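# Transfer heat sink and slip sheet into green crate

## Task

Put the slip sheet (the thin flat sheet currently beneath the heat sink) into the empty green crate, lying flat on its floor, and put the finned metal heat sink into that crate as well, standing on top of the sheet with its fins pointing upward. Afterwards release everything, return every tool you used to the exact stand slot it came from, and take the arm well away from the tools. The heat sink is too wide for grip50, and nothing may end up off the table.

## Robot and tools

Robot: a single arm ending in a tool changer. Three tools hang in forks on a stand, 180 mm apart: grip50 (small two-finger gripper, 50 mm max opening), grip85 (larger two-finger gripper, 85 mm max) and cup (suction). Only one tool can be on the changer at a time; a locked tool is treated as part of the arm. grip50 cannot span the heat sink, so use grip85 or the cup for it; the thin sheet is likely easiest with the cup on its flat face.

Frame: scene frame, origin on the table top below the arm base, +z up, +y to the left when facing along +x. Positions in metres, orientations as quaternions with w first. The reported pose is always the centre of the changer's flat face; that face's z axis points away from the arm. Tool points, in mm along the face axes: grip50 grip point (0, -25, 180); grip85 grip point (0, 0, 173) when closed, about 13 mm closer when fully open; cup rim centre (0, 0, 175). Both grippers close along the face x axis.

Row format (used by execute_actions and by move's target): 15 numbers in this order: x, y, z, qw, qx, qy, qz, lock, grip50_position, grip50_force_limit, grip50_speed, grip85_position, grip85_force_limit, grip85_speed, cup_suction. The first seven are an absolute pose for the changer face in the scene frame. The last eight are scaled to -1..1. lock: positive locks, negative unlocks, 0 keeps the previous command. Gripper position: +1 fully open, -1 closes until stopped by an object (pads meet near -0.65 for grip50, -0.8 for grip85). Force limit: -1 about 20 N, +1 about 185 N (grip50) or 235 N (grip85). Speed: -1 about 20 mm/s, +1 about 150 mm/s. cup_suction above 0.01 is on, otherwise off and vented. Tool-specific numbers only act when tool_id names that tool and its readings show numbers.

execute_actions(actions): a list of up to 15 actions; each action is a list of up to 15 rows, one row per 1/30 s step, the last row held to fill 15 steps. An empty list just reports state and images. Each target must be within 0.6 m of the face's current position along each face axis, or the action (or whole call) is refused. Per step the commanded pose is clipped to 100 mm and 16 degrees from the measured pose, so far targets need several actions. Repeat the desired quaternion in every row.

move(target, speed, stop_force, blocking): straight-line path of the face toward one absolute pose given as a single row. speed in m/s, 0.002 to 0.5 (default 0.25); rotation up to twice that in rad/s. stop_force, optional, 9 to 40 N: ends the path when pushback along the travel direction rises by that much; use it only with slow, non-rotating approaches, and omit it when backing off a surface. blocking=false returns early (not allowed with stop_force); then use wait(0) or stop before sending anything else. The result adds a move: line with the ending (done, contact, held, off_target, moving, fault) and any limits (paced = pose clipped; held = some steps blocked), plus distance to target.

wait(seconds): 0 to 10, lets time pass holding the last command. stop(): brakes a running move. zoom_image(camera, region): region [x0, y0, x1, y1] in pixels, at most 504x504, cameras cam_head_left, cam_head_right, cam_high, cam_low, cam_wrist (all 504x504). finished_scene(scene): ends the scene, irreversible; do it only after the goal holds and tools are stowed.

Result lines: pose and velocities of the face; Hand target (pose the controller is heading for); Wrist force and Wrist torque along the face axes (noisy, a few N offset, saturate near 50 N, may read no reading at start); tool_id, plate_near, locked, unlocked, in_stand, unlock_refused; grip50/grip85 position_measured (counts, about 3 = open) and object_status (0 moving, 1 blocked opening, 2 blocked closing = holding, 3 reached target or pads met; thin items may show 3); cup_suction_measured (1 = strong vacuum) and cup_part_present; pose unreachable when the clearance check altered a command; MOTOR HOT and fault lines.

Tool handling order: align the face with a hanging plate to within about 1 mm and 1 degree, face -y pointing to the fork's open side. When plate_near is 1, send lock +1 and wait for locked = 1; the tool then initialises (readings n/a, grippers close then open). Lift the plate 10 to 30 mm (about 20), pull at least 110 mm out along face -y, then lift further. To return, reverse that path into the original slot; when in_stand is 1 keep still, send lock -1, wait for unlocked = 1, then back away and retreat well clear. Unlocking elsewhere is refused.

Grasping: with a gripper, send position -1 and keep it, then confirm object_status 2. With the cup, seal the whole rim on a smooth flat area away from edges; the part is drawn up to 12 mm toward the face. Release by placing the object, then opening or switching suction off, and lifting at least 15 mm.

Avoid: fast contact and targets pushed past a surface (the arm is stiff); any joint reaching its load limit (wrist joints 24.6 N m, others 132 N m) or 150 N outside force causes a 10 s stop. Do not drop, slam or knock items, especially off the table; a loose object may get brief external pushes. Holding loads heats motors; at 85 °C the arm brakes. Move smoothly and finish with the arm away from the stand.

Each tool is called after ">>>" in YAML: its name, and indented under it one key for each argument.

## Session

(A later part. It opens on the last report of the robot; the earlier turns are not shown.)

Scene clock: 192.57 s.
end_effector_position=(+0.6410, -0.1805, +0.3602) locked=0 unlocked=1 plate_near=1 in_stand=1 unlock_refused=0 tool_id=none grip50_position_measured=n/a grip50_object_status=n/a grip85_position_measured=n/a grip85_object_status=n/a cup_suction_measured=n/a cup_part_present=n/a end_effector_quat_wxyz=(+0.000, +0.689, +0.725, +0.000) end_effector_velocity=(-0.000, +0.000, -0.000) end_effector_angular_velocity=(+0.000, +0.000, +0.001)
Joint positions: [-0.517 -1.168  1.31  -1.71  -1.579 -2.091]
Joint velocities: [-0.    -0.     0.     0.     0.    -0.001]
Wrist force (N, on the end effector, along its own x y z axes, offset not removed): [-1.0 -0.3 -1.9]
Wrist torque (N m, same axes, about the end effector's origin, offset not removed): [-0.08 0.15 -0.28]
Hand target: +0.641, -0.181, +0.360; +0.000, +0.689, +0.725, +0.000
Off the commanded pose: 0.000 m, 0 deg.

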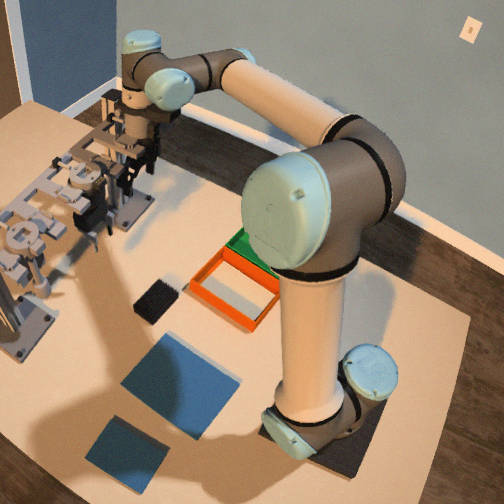

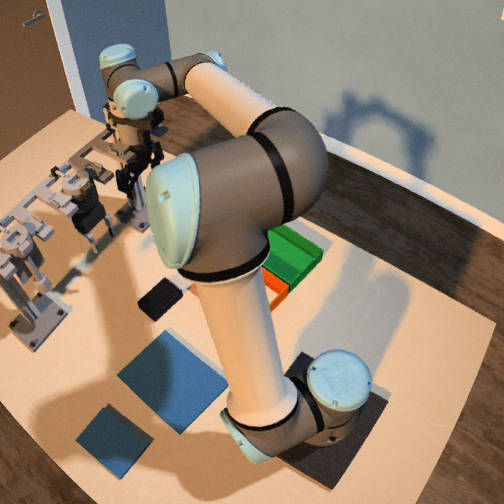

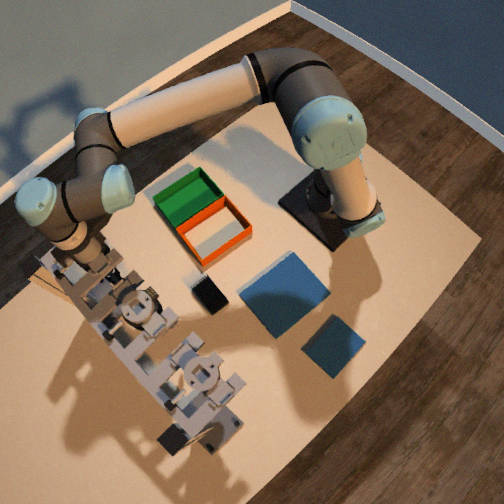

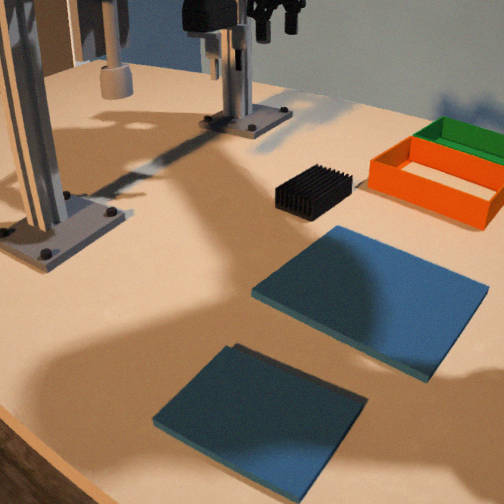

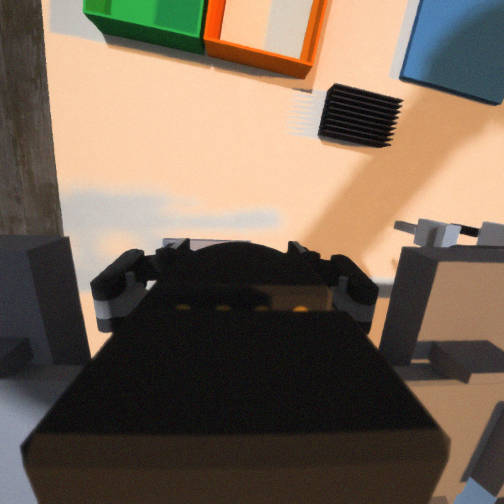

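>>> move:
  target: [0.641,-0.1805,0.385,0,0.6889,0.7249,0,0,1,0,0,1,0,0,0]
  speed: 0.04

>>> zoom_image:
  camera: "cam_wrist"
  region: [90,200,390,320]

>>> move:
  target: [0.6226,0.179,0.385,0,0.6889,0.7249,0,0,1,0,0,1,0,0,0]
  speed: 0.25

>>> zoom_image:
  camera: "cam_wrist"
  region: [90,200,390,320]

Scene clock: 198.17 s.
end_effector_position=(+0.6410, -0.1805, +0.3848) locked=0 unlocked=1 plate_near=0 in_stand=0 unlock_refused=0 tool_id=none grip50_position_measured=n/a grip50_object_status=n/a grip85_position_measured=n/a grip85_object_status=n/a cup_suction_measured=n/a cup_part_present=n/a end_effector_quat_wxyz=(+0.000, +0.689, +0.725, +0.000) end_effector_velocity=(+0.000, -0.000, +0.002) end_effector_angular_velocity=(-0.000, -0.000, +0.000)
Joint positions: [-0.517 -1.174  1.255 -1.649 -1.579 -2.091]
Joint velocities: [ 0.     0.    -0.005  0.004 -0.    -0.   ]
Wrist force (N, on the end effector, along its own x y z axes, offset not removed): [-0.2 0.3 -2.2]
Wrist torque (N m, same axes, about the end effector's origin, offset not removed): [0.24 0.01 -0.17]
Hand target: +0.641, -0.181, +0.385; +0.000, +0.689, +0.725, +0.000
Off the commanded pose: 0.000 m, 0 deg.
move: done

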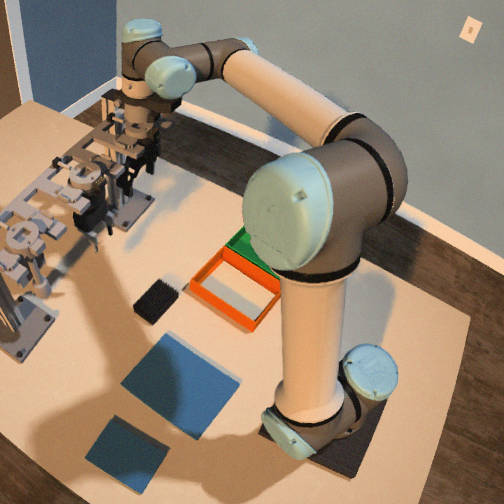

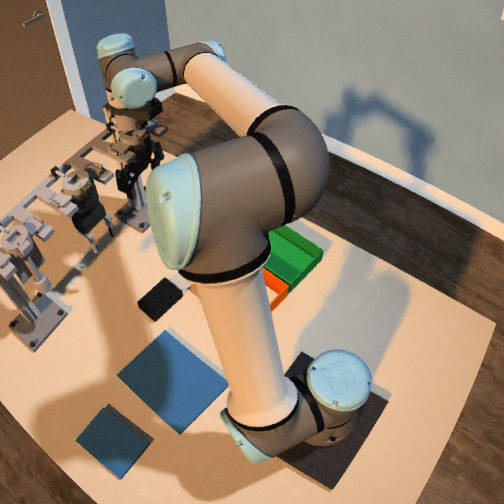

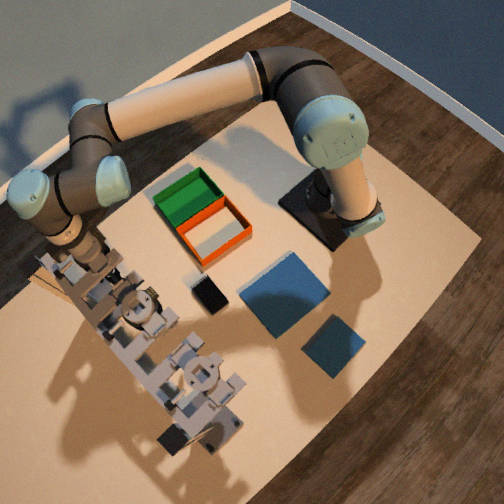

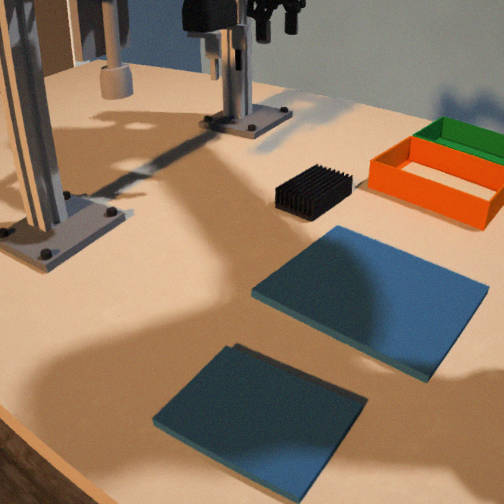

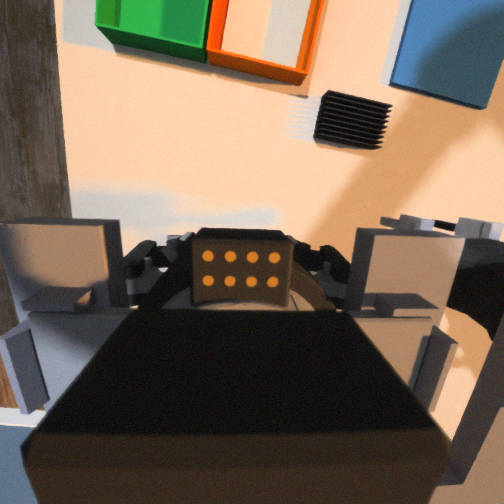

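Region (90, 200, 390, 320) of cam_wrist's 504x504 image, scaled by 1.680, with more detail than that image has; it fills the top 202 rows of this view, and the rest is white.

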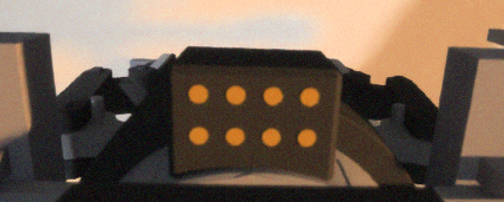

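Scene clock: 200.20 s.
end_effector_position=(+0.6227, +0.1788, +0.3850) locked=0 unlocked=1 plate_near=0 in_stand=0 unlock_refused=0 tool_id=none grip50_position_measured=n/a grip50_object_status=n/a grip85_position_measured=n/a grip85_object_status=n/a cup_suction_measured=n/a cup_part_present=n/a end_effector_quat_wxyz=(+0.000, +0.689, +0.725, -0.000) end_effector_velocity=(+0.000, +0.002, +0.000) end_effector_angular_velocity=(+0.000, -0.000, +0.000)
Joint positions: [ 0.029 -1.214  1.316 -1.665 -1.577 -1.544]
Joint velocities: [ 0.003  0.003 -0.003  0.001  0.     0.003]
Wrist force (N, on the end effector, along its own x y z axes, offset not removed): [-1.1 1.0 -2.2]
Wrist torque (N m, same axes, about the end effector's origin, offset not removed): [0.03 0.16 -0.11]
Hand target: +0.623, +0.179, +0.385; +0.000, +0.689, +0.725, -0.000
Off the commanded pose: 0.000 m, 0 deg.
move: done

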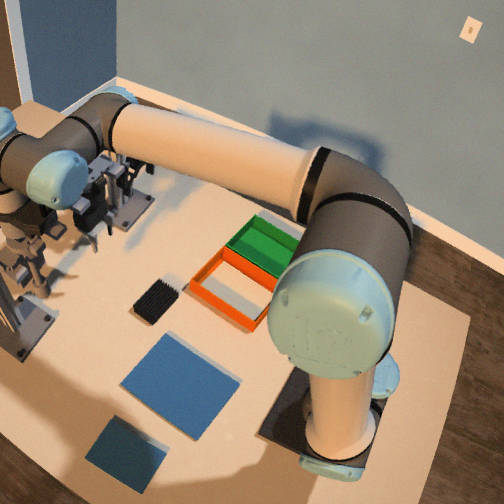

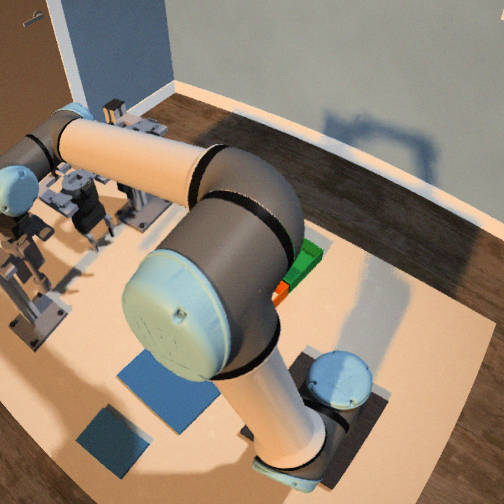

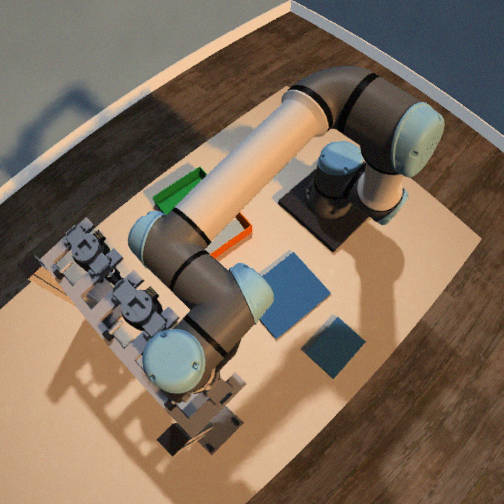

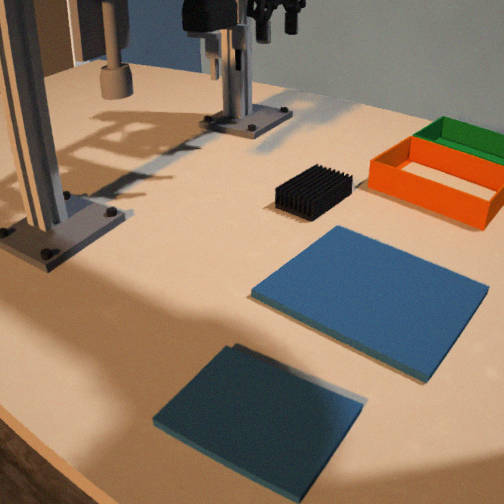

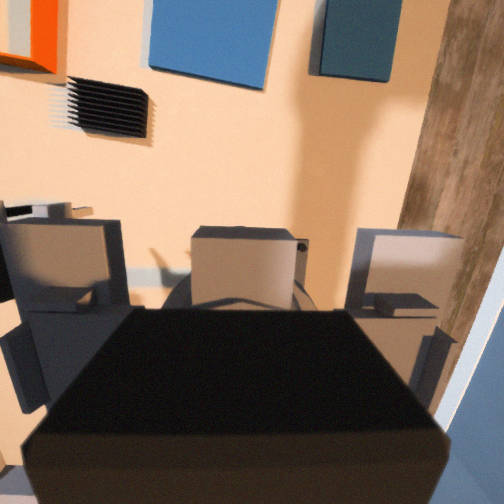

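Region (90, 200, 390, 320) of cam_wrist's 504x504 image, scaled by 1.680, with more detail than that image has; it fills the top 202 rows of this view, and the rest is white.

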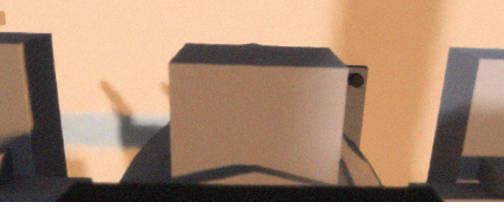

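Well aligned.

>>> move:
  target: [0.6224,0.1793,0.373,0,0.6889,0.7249,0,0,1,0,0,1,0,0,0]
  speed: 0.02

>>> move:
  target: [0.6224,0.1793,0.345,0,0.6889,0.7249,0,0,1,0,0,1,0,0,0]
  speed: 0.004
  stop_force: 10

Scene clock: 213.90 s.
end_effector_position=(+0.6224, +0.1793, +0.3732) locked=0 unlocked=1 plate_near=0 in_stand=0 unlock_refused=0 tool_id=none grip50_position_measured=n/a grip50_object_status=n/a grip85_position_measured=n/a grip85_object_status=n/a cup_suction_measured=n/a cup_part_present=n/a end_effector_quat_wxyz=(+0.000, +0.689, +0.725, -0.000) end_effector_velocity=(-0.000, -0.000, -0.002) end_effector_angular_velocity=(-0.001, -0.001, +0.000)
Joint positions: [ 0.03  -1.212  1.343 -1.695 -1.577 -1.544]
Joint velocities: [ 0.     0.     0.004 -0.005 -0.001 -0.   ]
Wrist force (N, on the end effector, along its own x y z axes, offset not removed): [-2.9 -0.5 -2.6]
Wrist torque (N m, same axes, about the end effector's origin, offset not removed): [0.00 0.10 -0.18]
Hand target: +0.622, +0.179, +0.373; -0.000, +0.689, +0.725, -0.000
Off the commanded pose: 0.000 m, 0 deg.
move: done

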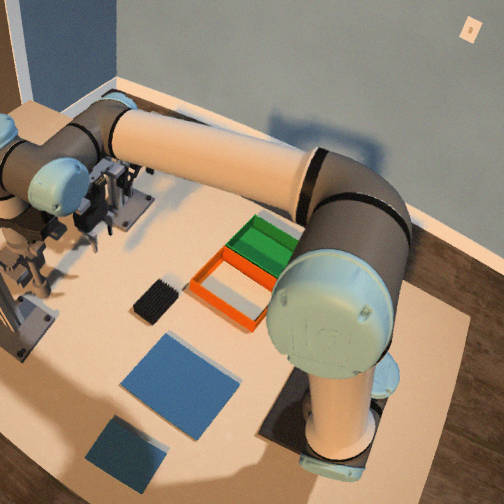

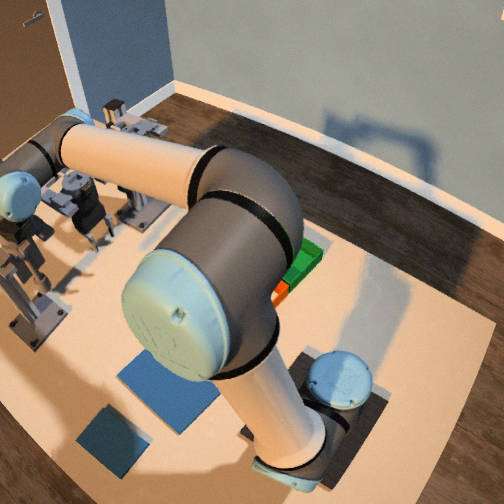

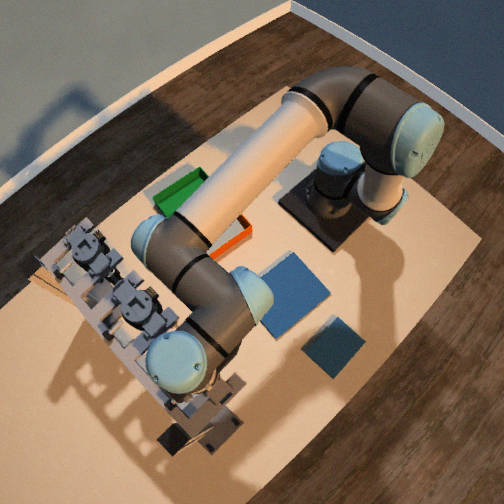

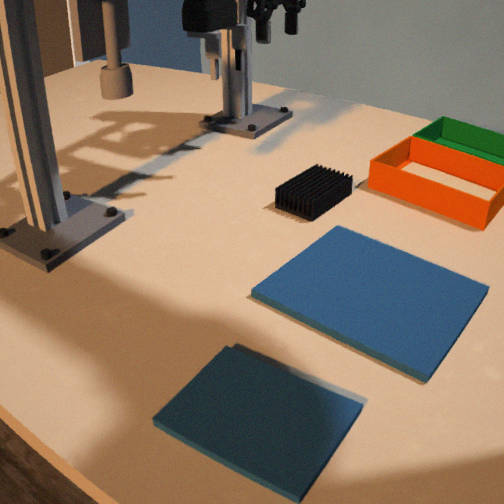

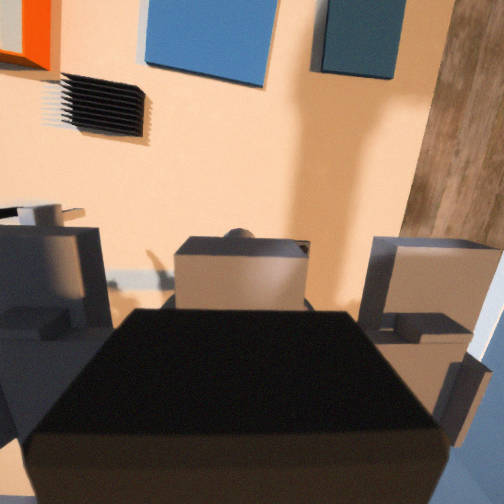

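Scene clock: 217.70 s.
end_effector_position=(+0.6224, +0.1793, +0.3596) locked=0 unlocked=1 plate_near=1 in_stand=1 unlock_refused=0 tool_id=none grip50_position_measured=n/a grip50_object_status=n/a grip85_position_measured=n/a grip85_object_status=n/a cup_suction_measured=n/a cup_part_present=n/a end_effector_quat_wxyz=(+0.000, +0.689, +0.725, +0.000) end_effector_velocity=(-0.000, +0.000, +0.001) end_effector_angular_velocity=(+0.000, +0.003, +0.001)
Joint positions: [ 0.03  -1.207  1.372 -1.729 -1.577 -1.544]
Joint velocities: [ 0.    -0.    -0.003  0.007  0.    -0.   ]
Wrist force (N, on the end effector, along its own x y z axes, offset not removed): [1.4 -1.3 -23.2]
Wrist torque (N m, same axes, about the end effector's origin, offset not removed): [0.63 -0.21 -0.31]
Hand target: +0.622, +0.179, +0.360; +0.000, +0.689, +0.725, +0.000
Off the commanded pose: 0.015 m, 0 deg.
move: contact

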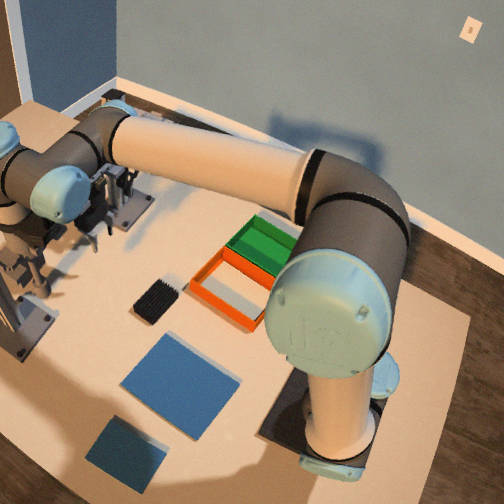

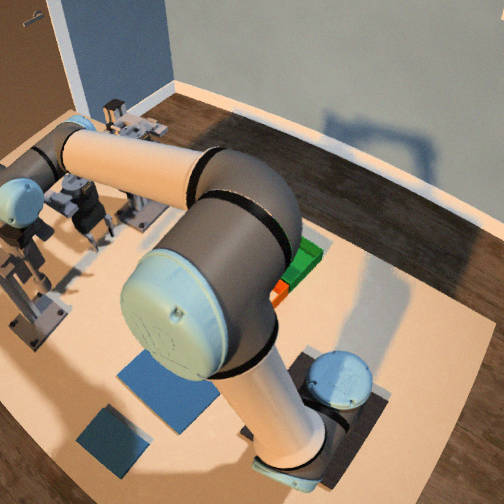

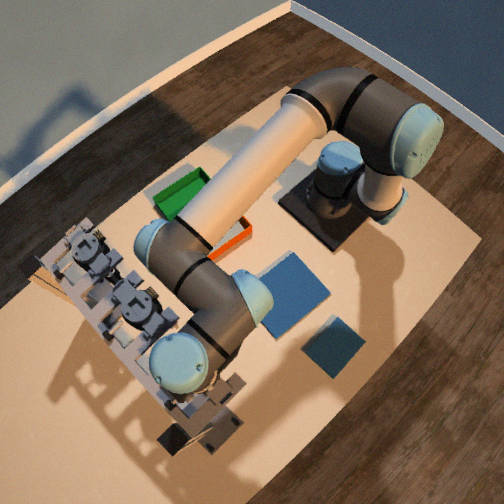

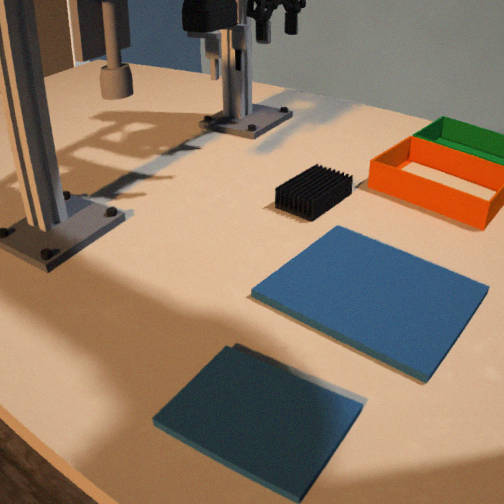

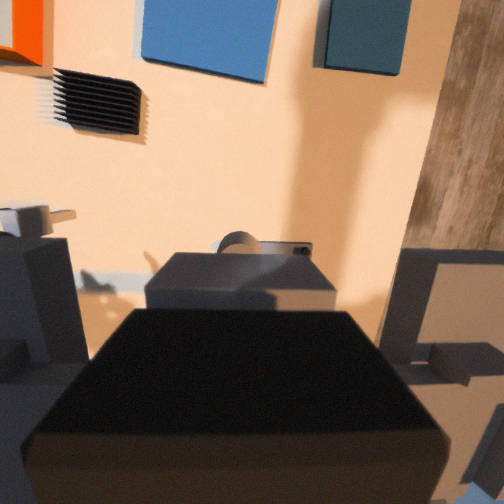

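>>> execute_actions:
  actions:
    - [[0.6224,0.1793,0.3599,0,0.6889,0.7249,0,1,1,0,0,1,0,0,0]]
    - [[0.6224,0.1793,0.3599,0,0.6889,0.7249,0,1,1,0,0,1,0,0,0]]
    - [[0.6224,0.1793,0.3599,0,0.6889,0.7249,0,1,1,0,0,1,0,0,0]]

>>> move:
  target: [0.6224,0.1793,0.38,0,0.6889,0.7249,0,0,1,0,0,1,0,0,0]
  speed: 0.04

>>> move:
  target: [0.4976,0.1729,0.38,0,0.6889,0.7249,0,0,1,0,0,1,0,0,0]
  speed: 0.1

>>> move:
  target: [0.40,-0.173,0.30,0,0.749,0.6626,0,0,1,0,0,1,0,0,0]
  speed: 0.3

>>> move:
  target: [0.383,-0.31,0.30,0,0.749,0.6626,0,0,1,0,0,1,0,0,0]
  speed: 0.2

Scene clock: 236.43 s.
end_effector_position=(+0.6224, +0.1793, +0.3599) locked=1 unlocked=0 plate_near=1 in_stand=1 unlock_refused=0 tool_id=cup grip50_position_measured=n/a grip50_object_status=n/a grip85_position_measured=n/a grip85_object_status=n/a cup_suction_measured=n/a cup_part_present=n/a end_effector_quat_wxyz=(-0.000, +0.689, +0.725, -0.000) end_effector_velocity=(-0.000, +0.000, +0.000) end_effector_angular_velocity=(+0.000, +0.000, -0.001)
Joint positions: [ 0.03  -1.207  1.371 -1.727 -1.577 -1.544]
Joint velocities: [ 0.    -0.    -0.     0.001  0.     0.001]
Wrist force (N, on the end effector, along its own x y z axes, offset not removed): [-2.2 -0.4 -4.7]
Wrist torque (N m, same axes, about the end effector's origin, offset not removed): [0.00 0.04 -0.12]
Hand target: +0.622, +0.179, +0.360; -0.000, +0.689, +0.725, -0.000
Off the commanded pose: 0.000 m, 0 deg.

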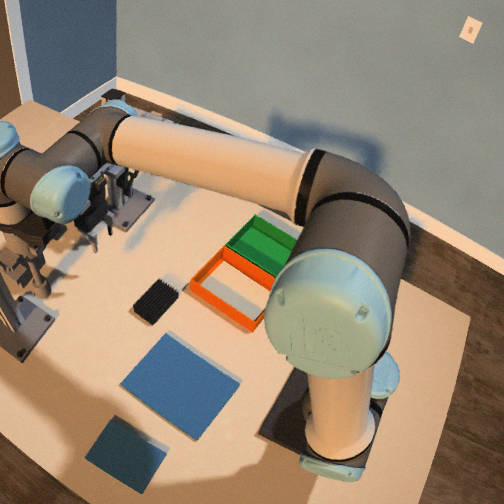

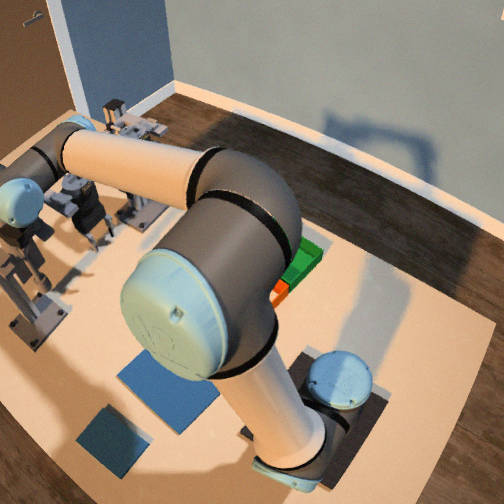

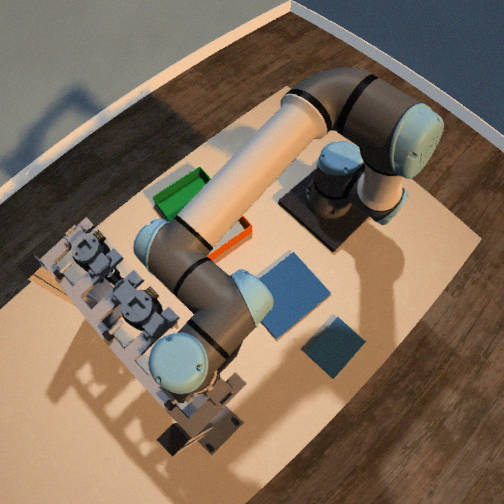

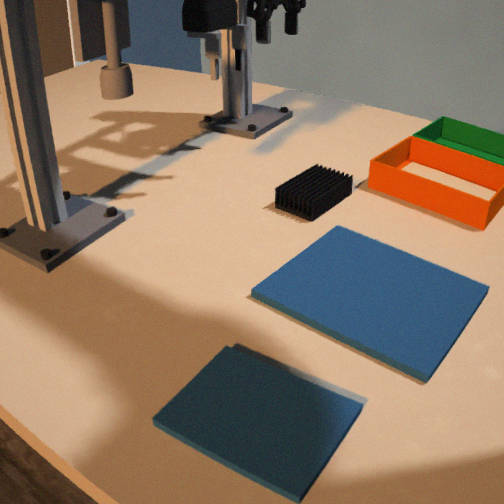

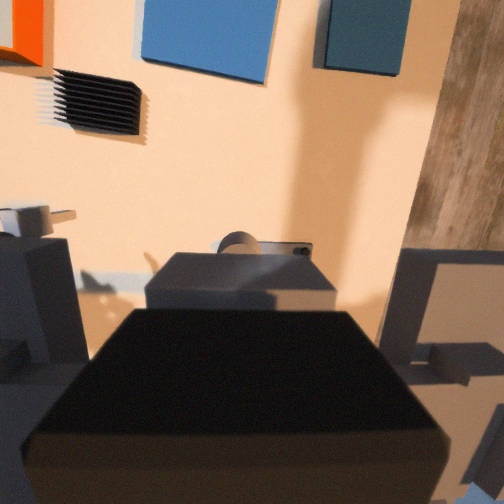

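Scene clock: 237.30 s.
end_effector_position=(+0.6224, +0.1793, +0.3798) locked=1 unlocked=0 plate_near=1 in_stand=0 unlock_refused=0 tool_id=cup grip50_position_measured=n/a grip50_object_status=n/a grip85_position_measured=n/a grip85_object_status=n/a cup_suction_measured=0.00 cup_part_present=0 end_effector_quat_wxyz=(+0.000, +0.689, +0.725, +0.000) end_effector_velocity=(+0.000, +0.000, +0.002) end_effector_angular_velocity=(+0.001, -0.000, -0.000)
Joint positions: [ 0.03  -1.213  1.328 -1.679 -1.577 -1.544]
Joint velocities: [ 0.    -0.    -0.004  0.004  0.001  0.   ]
Wrist force (N, on the end effector, along its own x y z axes, offset not removed): [-1.7 0.9 -1.2]
Wrist torque (N m, same axes, about the end effector's origin, offset not removed): [0.20 0.17 -0.30]
Hand target: +0.622, +0.179, +0.380; +0.000, +0.689, +0.725, +0.000
Off the commanded pose: 0.000 m, 0 deg.
move: done

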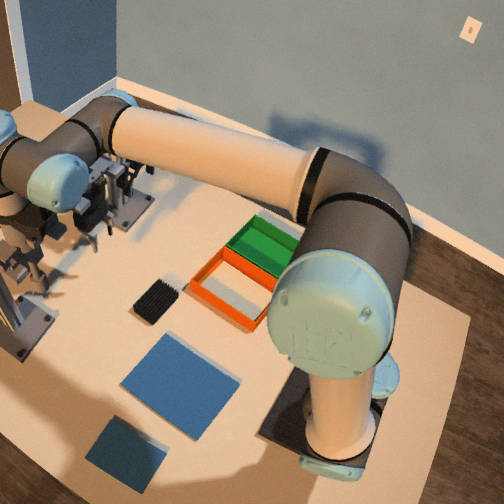

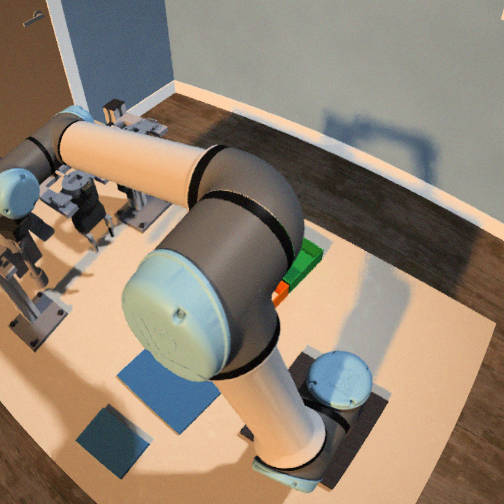

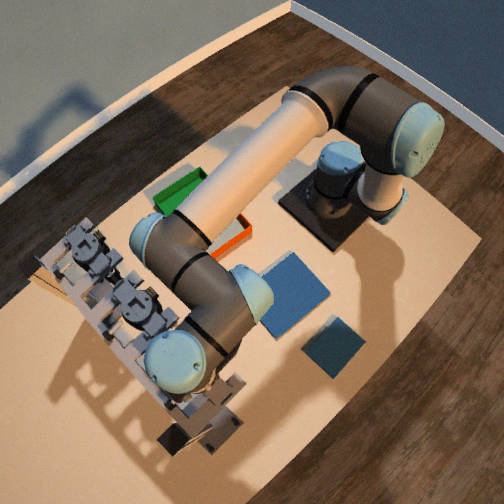

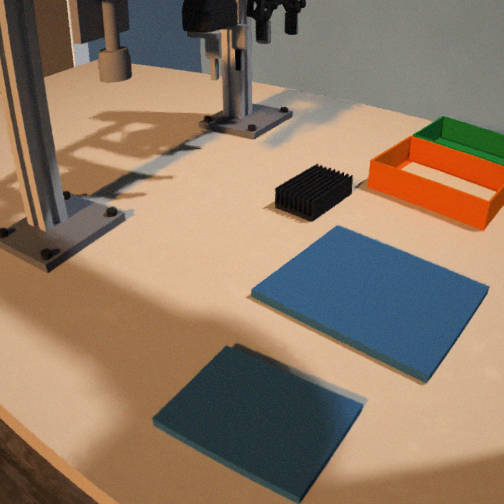

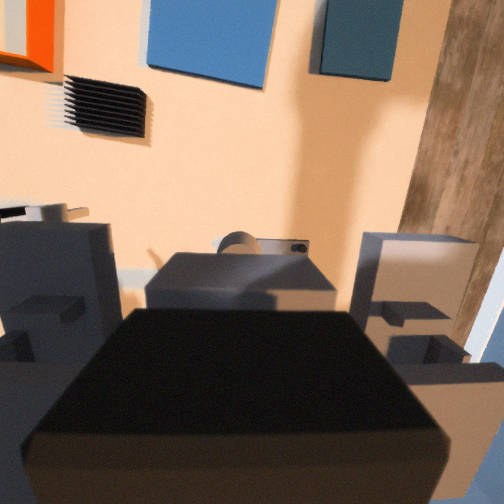

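Scene clock: 239.03 s.
end_effector_position=(+0.4977, +0.1730, +0.3801) locked=1 unlocked=0 plate_near=1 in_stand=0 unlock_refused=0 tool_id=cup grip50_position_measured=n/a grip50_object_status=n/a grip85_position_measured=n/a grip85_object_status=n/a cup_suction_measured=0.00 cup_part_present=0 end_effector_quat_wxyz=(+0.000, +0.689, +0.725, -0.000) end_effector_velocity=(-0.002, -0.000, +0.000) end_effector_angular_velocity=(-0.000, -0.001, +0.001)
Joint positions: [ 0.037 -1.504  1.682 -1.742 -1.577 -1.537]
Joint velocities: [-0.    -0.004  0.004 -0.001 -0.    -0.001]
Wrist force (N, on the end effector, along its own x y z axes, offset not removed): [0.0 1.9 -2.4]
Wrist torque (N m, same axes, about the end effector's origin, offset not removed): [0.16 0.09 -0.16]
Hand target: +0.498, +0.173, +0.380; +0.000, +0.689, +0.725, -0.000
Off the commanded pose: 0.000 m, 0 deg.
move: done

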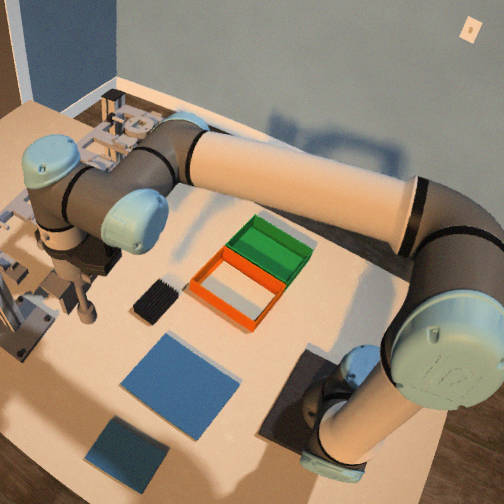

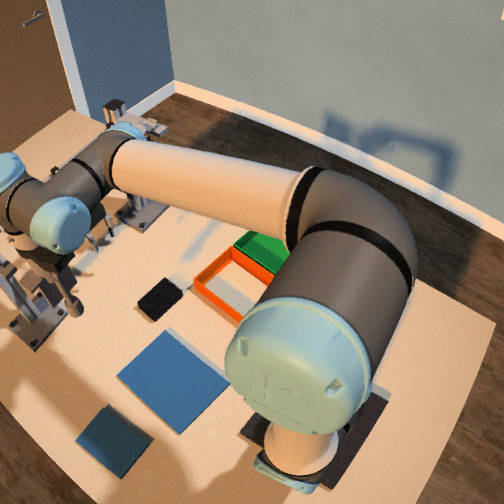

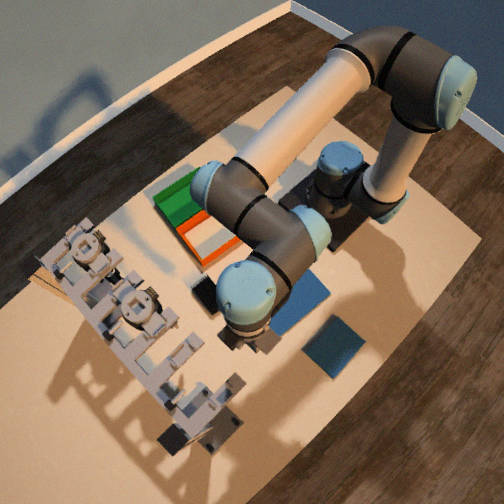

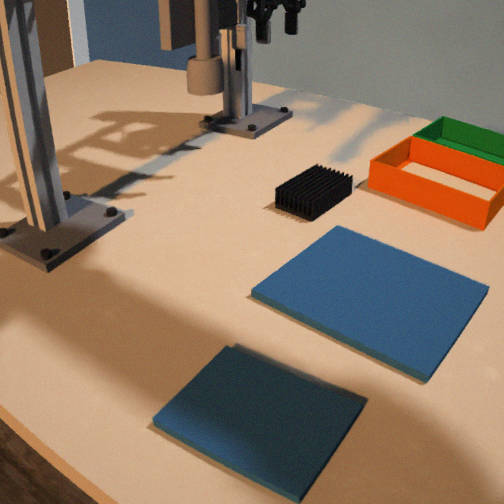

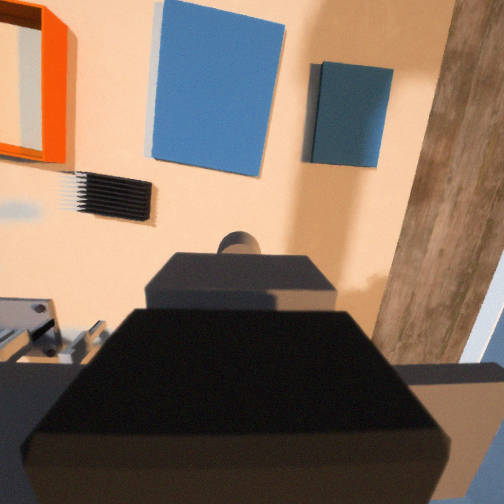

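Scene clock: 240.90 s.
end_effector_position=(+0.3997, -0.1726, +0.3001) locked=1 unlocked=0 plate_near=1 in_stand=0 unlock_refused=0 tool_id=cup grip50_position_measured=n/a grip50_object_status=n/a grip85_position_measured=n/a grip85_object_status=n/a cup_suction_measured=0.00 cup_part_present=0 end_effector_quat_wxyz=(-0.000, +0.749, +0.663, +0.000) end_effector_velocity=(-0.000, -0.002, -0.000) end_effector_angular_velocity=(+0.001, -0.001, -0.001)
Joint positions: [-0.758 -1.684  2.064 -1.95  -1.579 -2.158]
Joint velocities: [-0.004  0.002 -0.001 -0.002  0.001 -0.003]
Wrist force (N, on the end effector, along its own x y z axes, offset not removed): [-0.3 1.3 -3.1]
Wrist torque (N m, same axes, about the end effector's origin, offset not removed): [0.13 -0.02 -0.25]
Hand target: +0.400, -0.173, +0.300; -0.000, +0.749, +0.663, +0.000
Off the commanded pose: 0.001 m, 0 deg.
move: done

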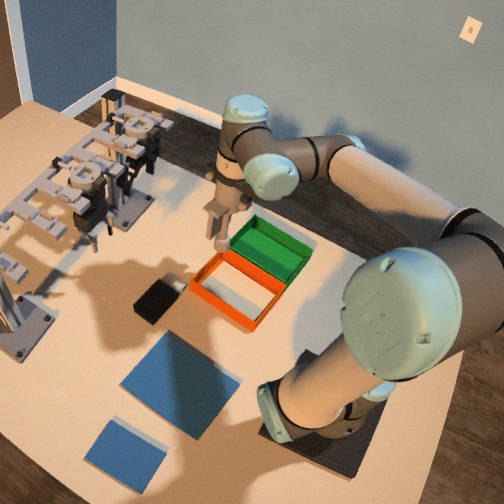

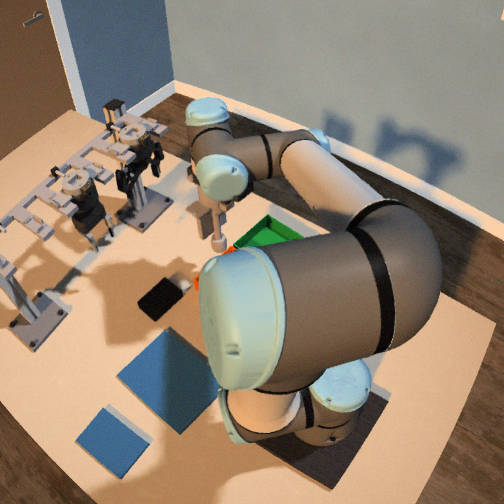

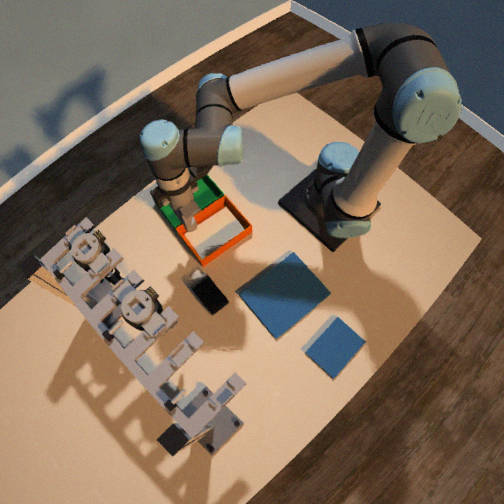

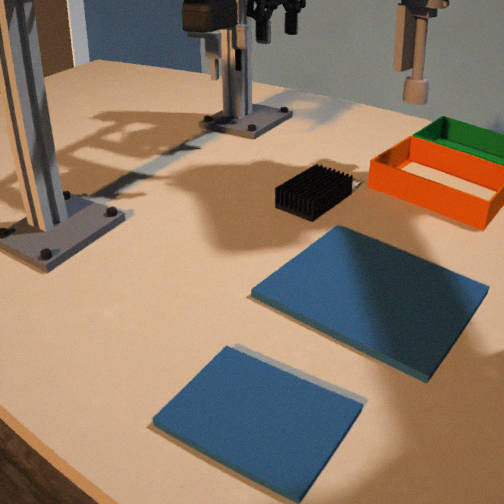

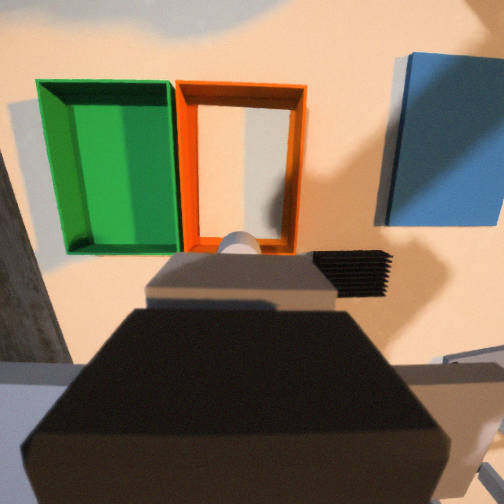

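Scene clock: 242.17 s.
end_effector_position=(+0.3830, -0.3098, +0.3000) locked=1 unlocked=0 plate_near=1 in_stand=0 unlock_refused=0 tool_id=cup grip50_position_measured=n/a grip50_object_status=n/a grip85_position_measured=n/a grip85_object_status=n/a cup_suction_measured=0.00 cup_part_present=0 end_effector_quat_wxyz=(-0.000, +0.749, +0.663, +0.000) end_effector_velocity=(+0.000, -0.002, +0.000) end_effector_angular_velocity=(+0.000, -0.001, +0.000)
Joint positions: [-0.994 -1.544  1.929 -1.958 -1.579 -2.395]
Joint velocities: [-0.002  0.003 -0.003  0.     0.001 -0.003]
Wrist force (N, on the end effector, along its own x y z axes, offset not removed): [2.5 0.8 -3.4]
Wrist torque (N m, same axes, about the end effector's origin, offset not removed): [0.14 -0.15 -0.26]
Hand target: +0.383, -0.310, +0.300; -0.000, +0.749, +0.663, +0.000
Off the commanded pose: 0.000 m, 0 deg.
move: done

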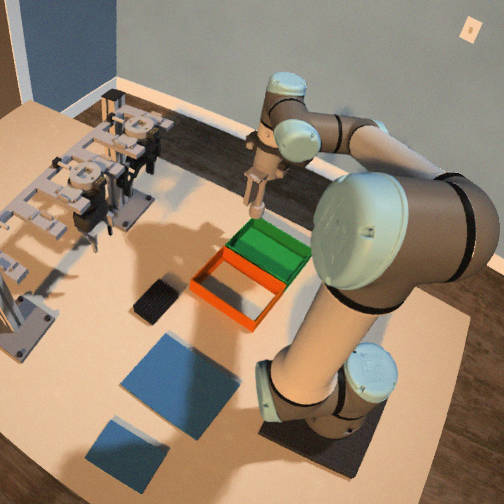

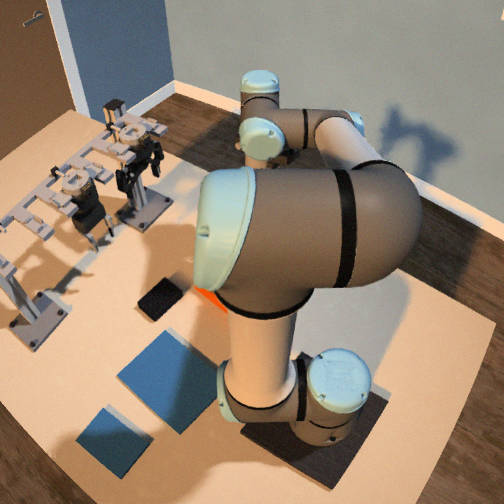

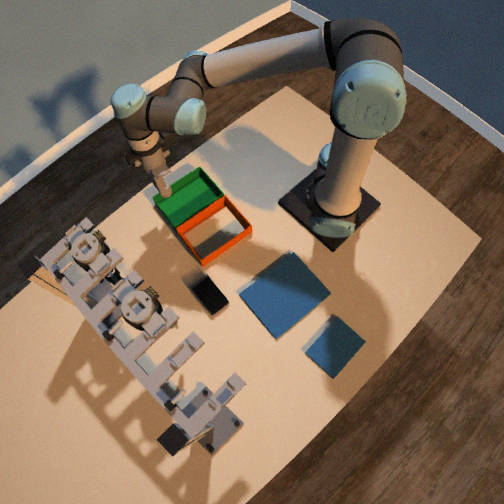

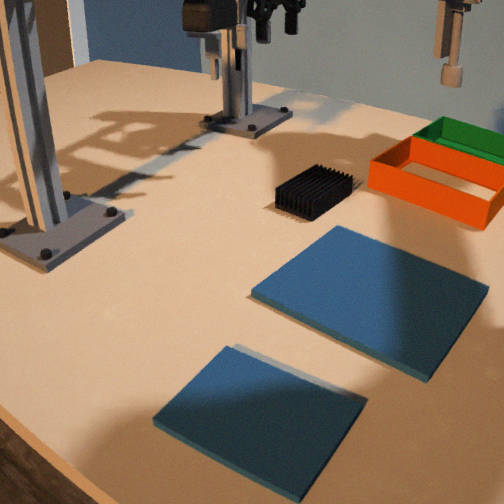

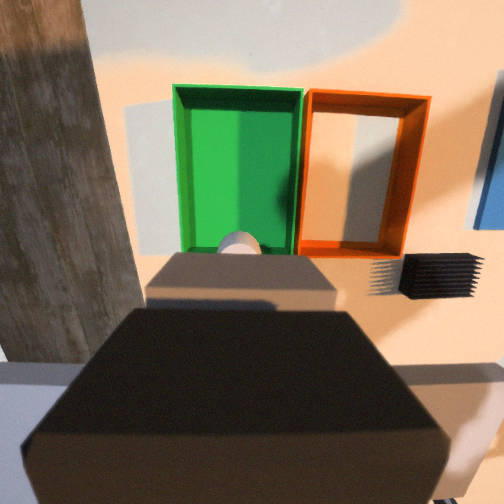

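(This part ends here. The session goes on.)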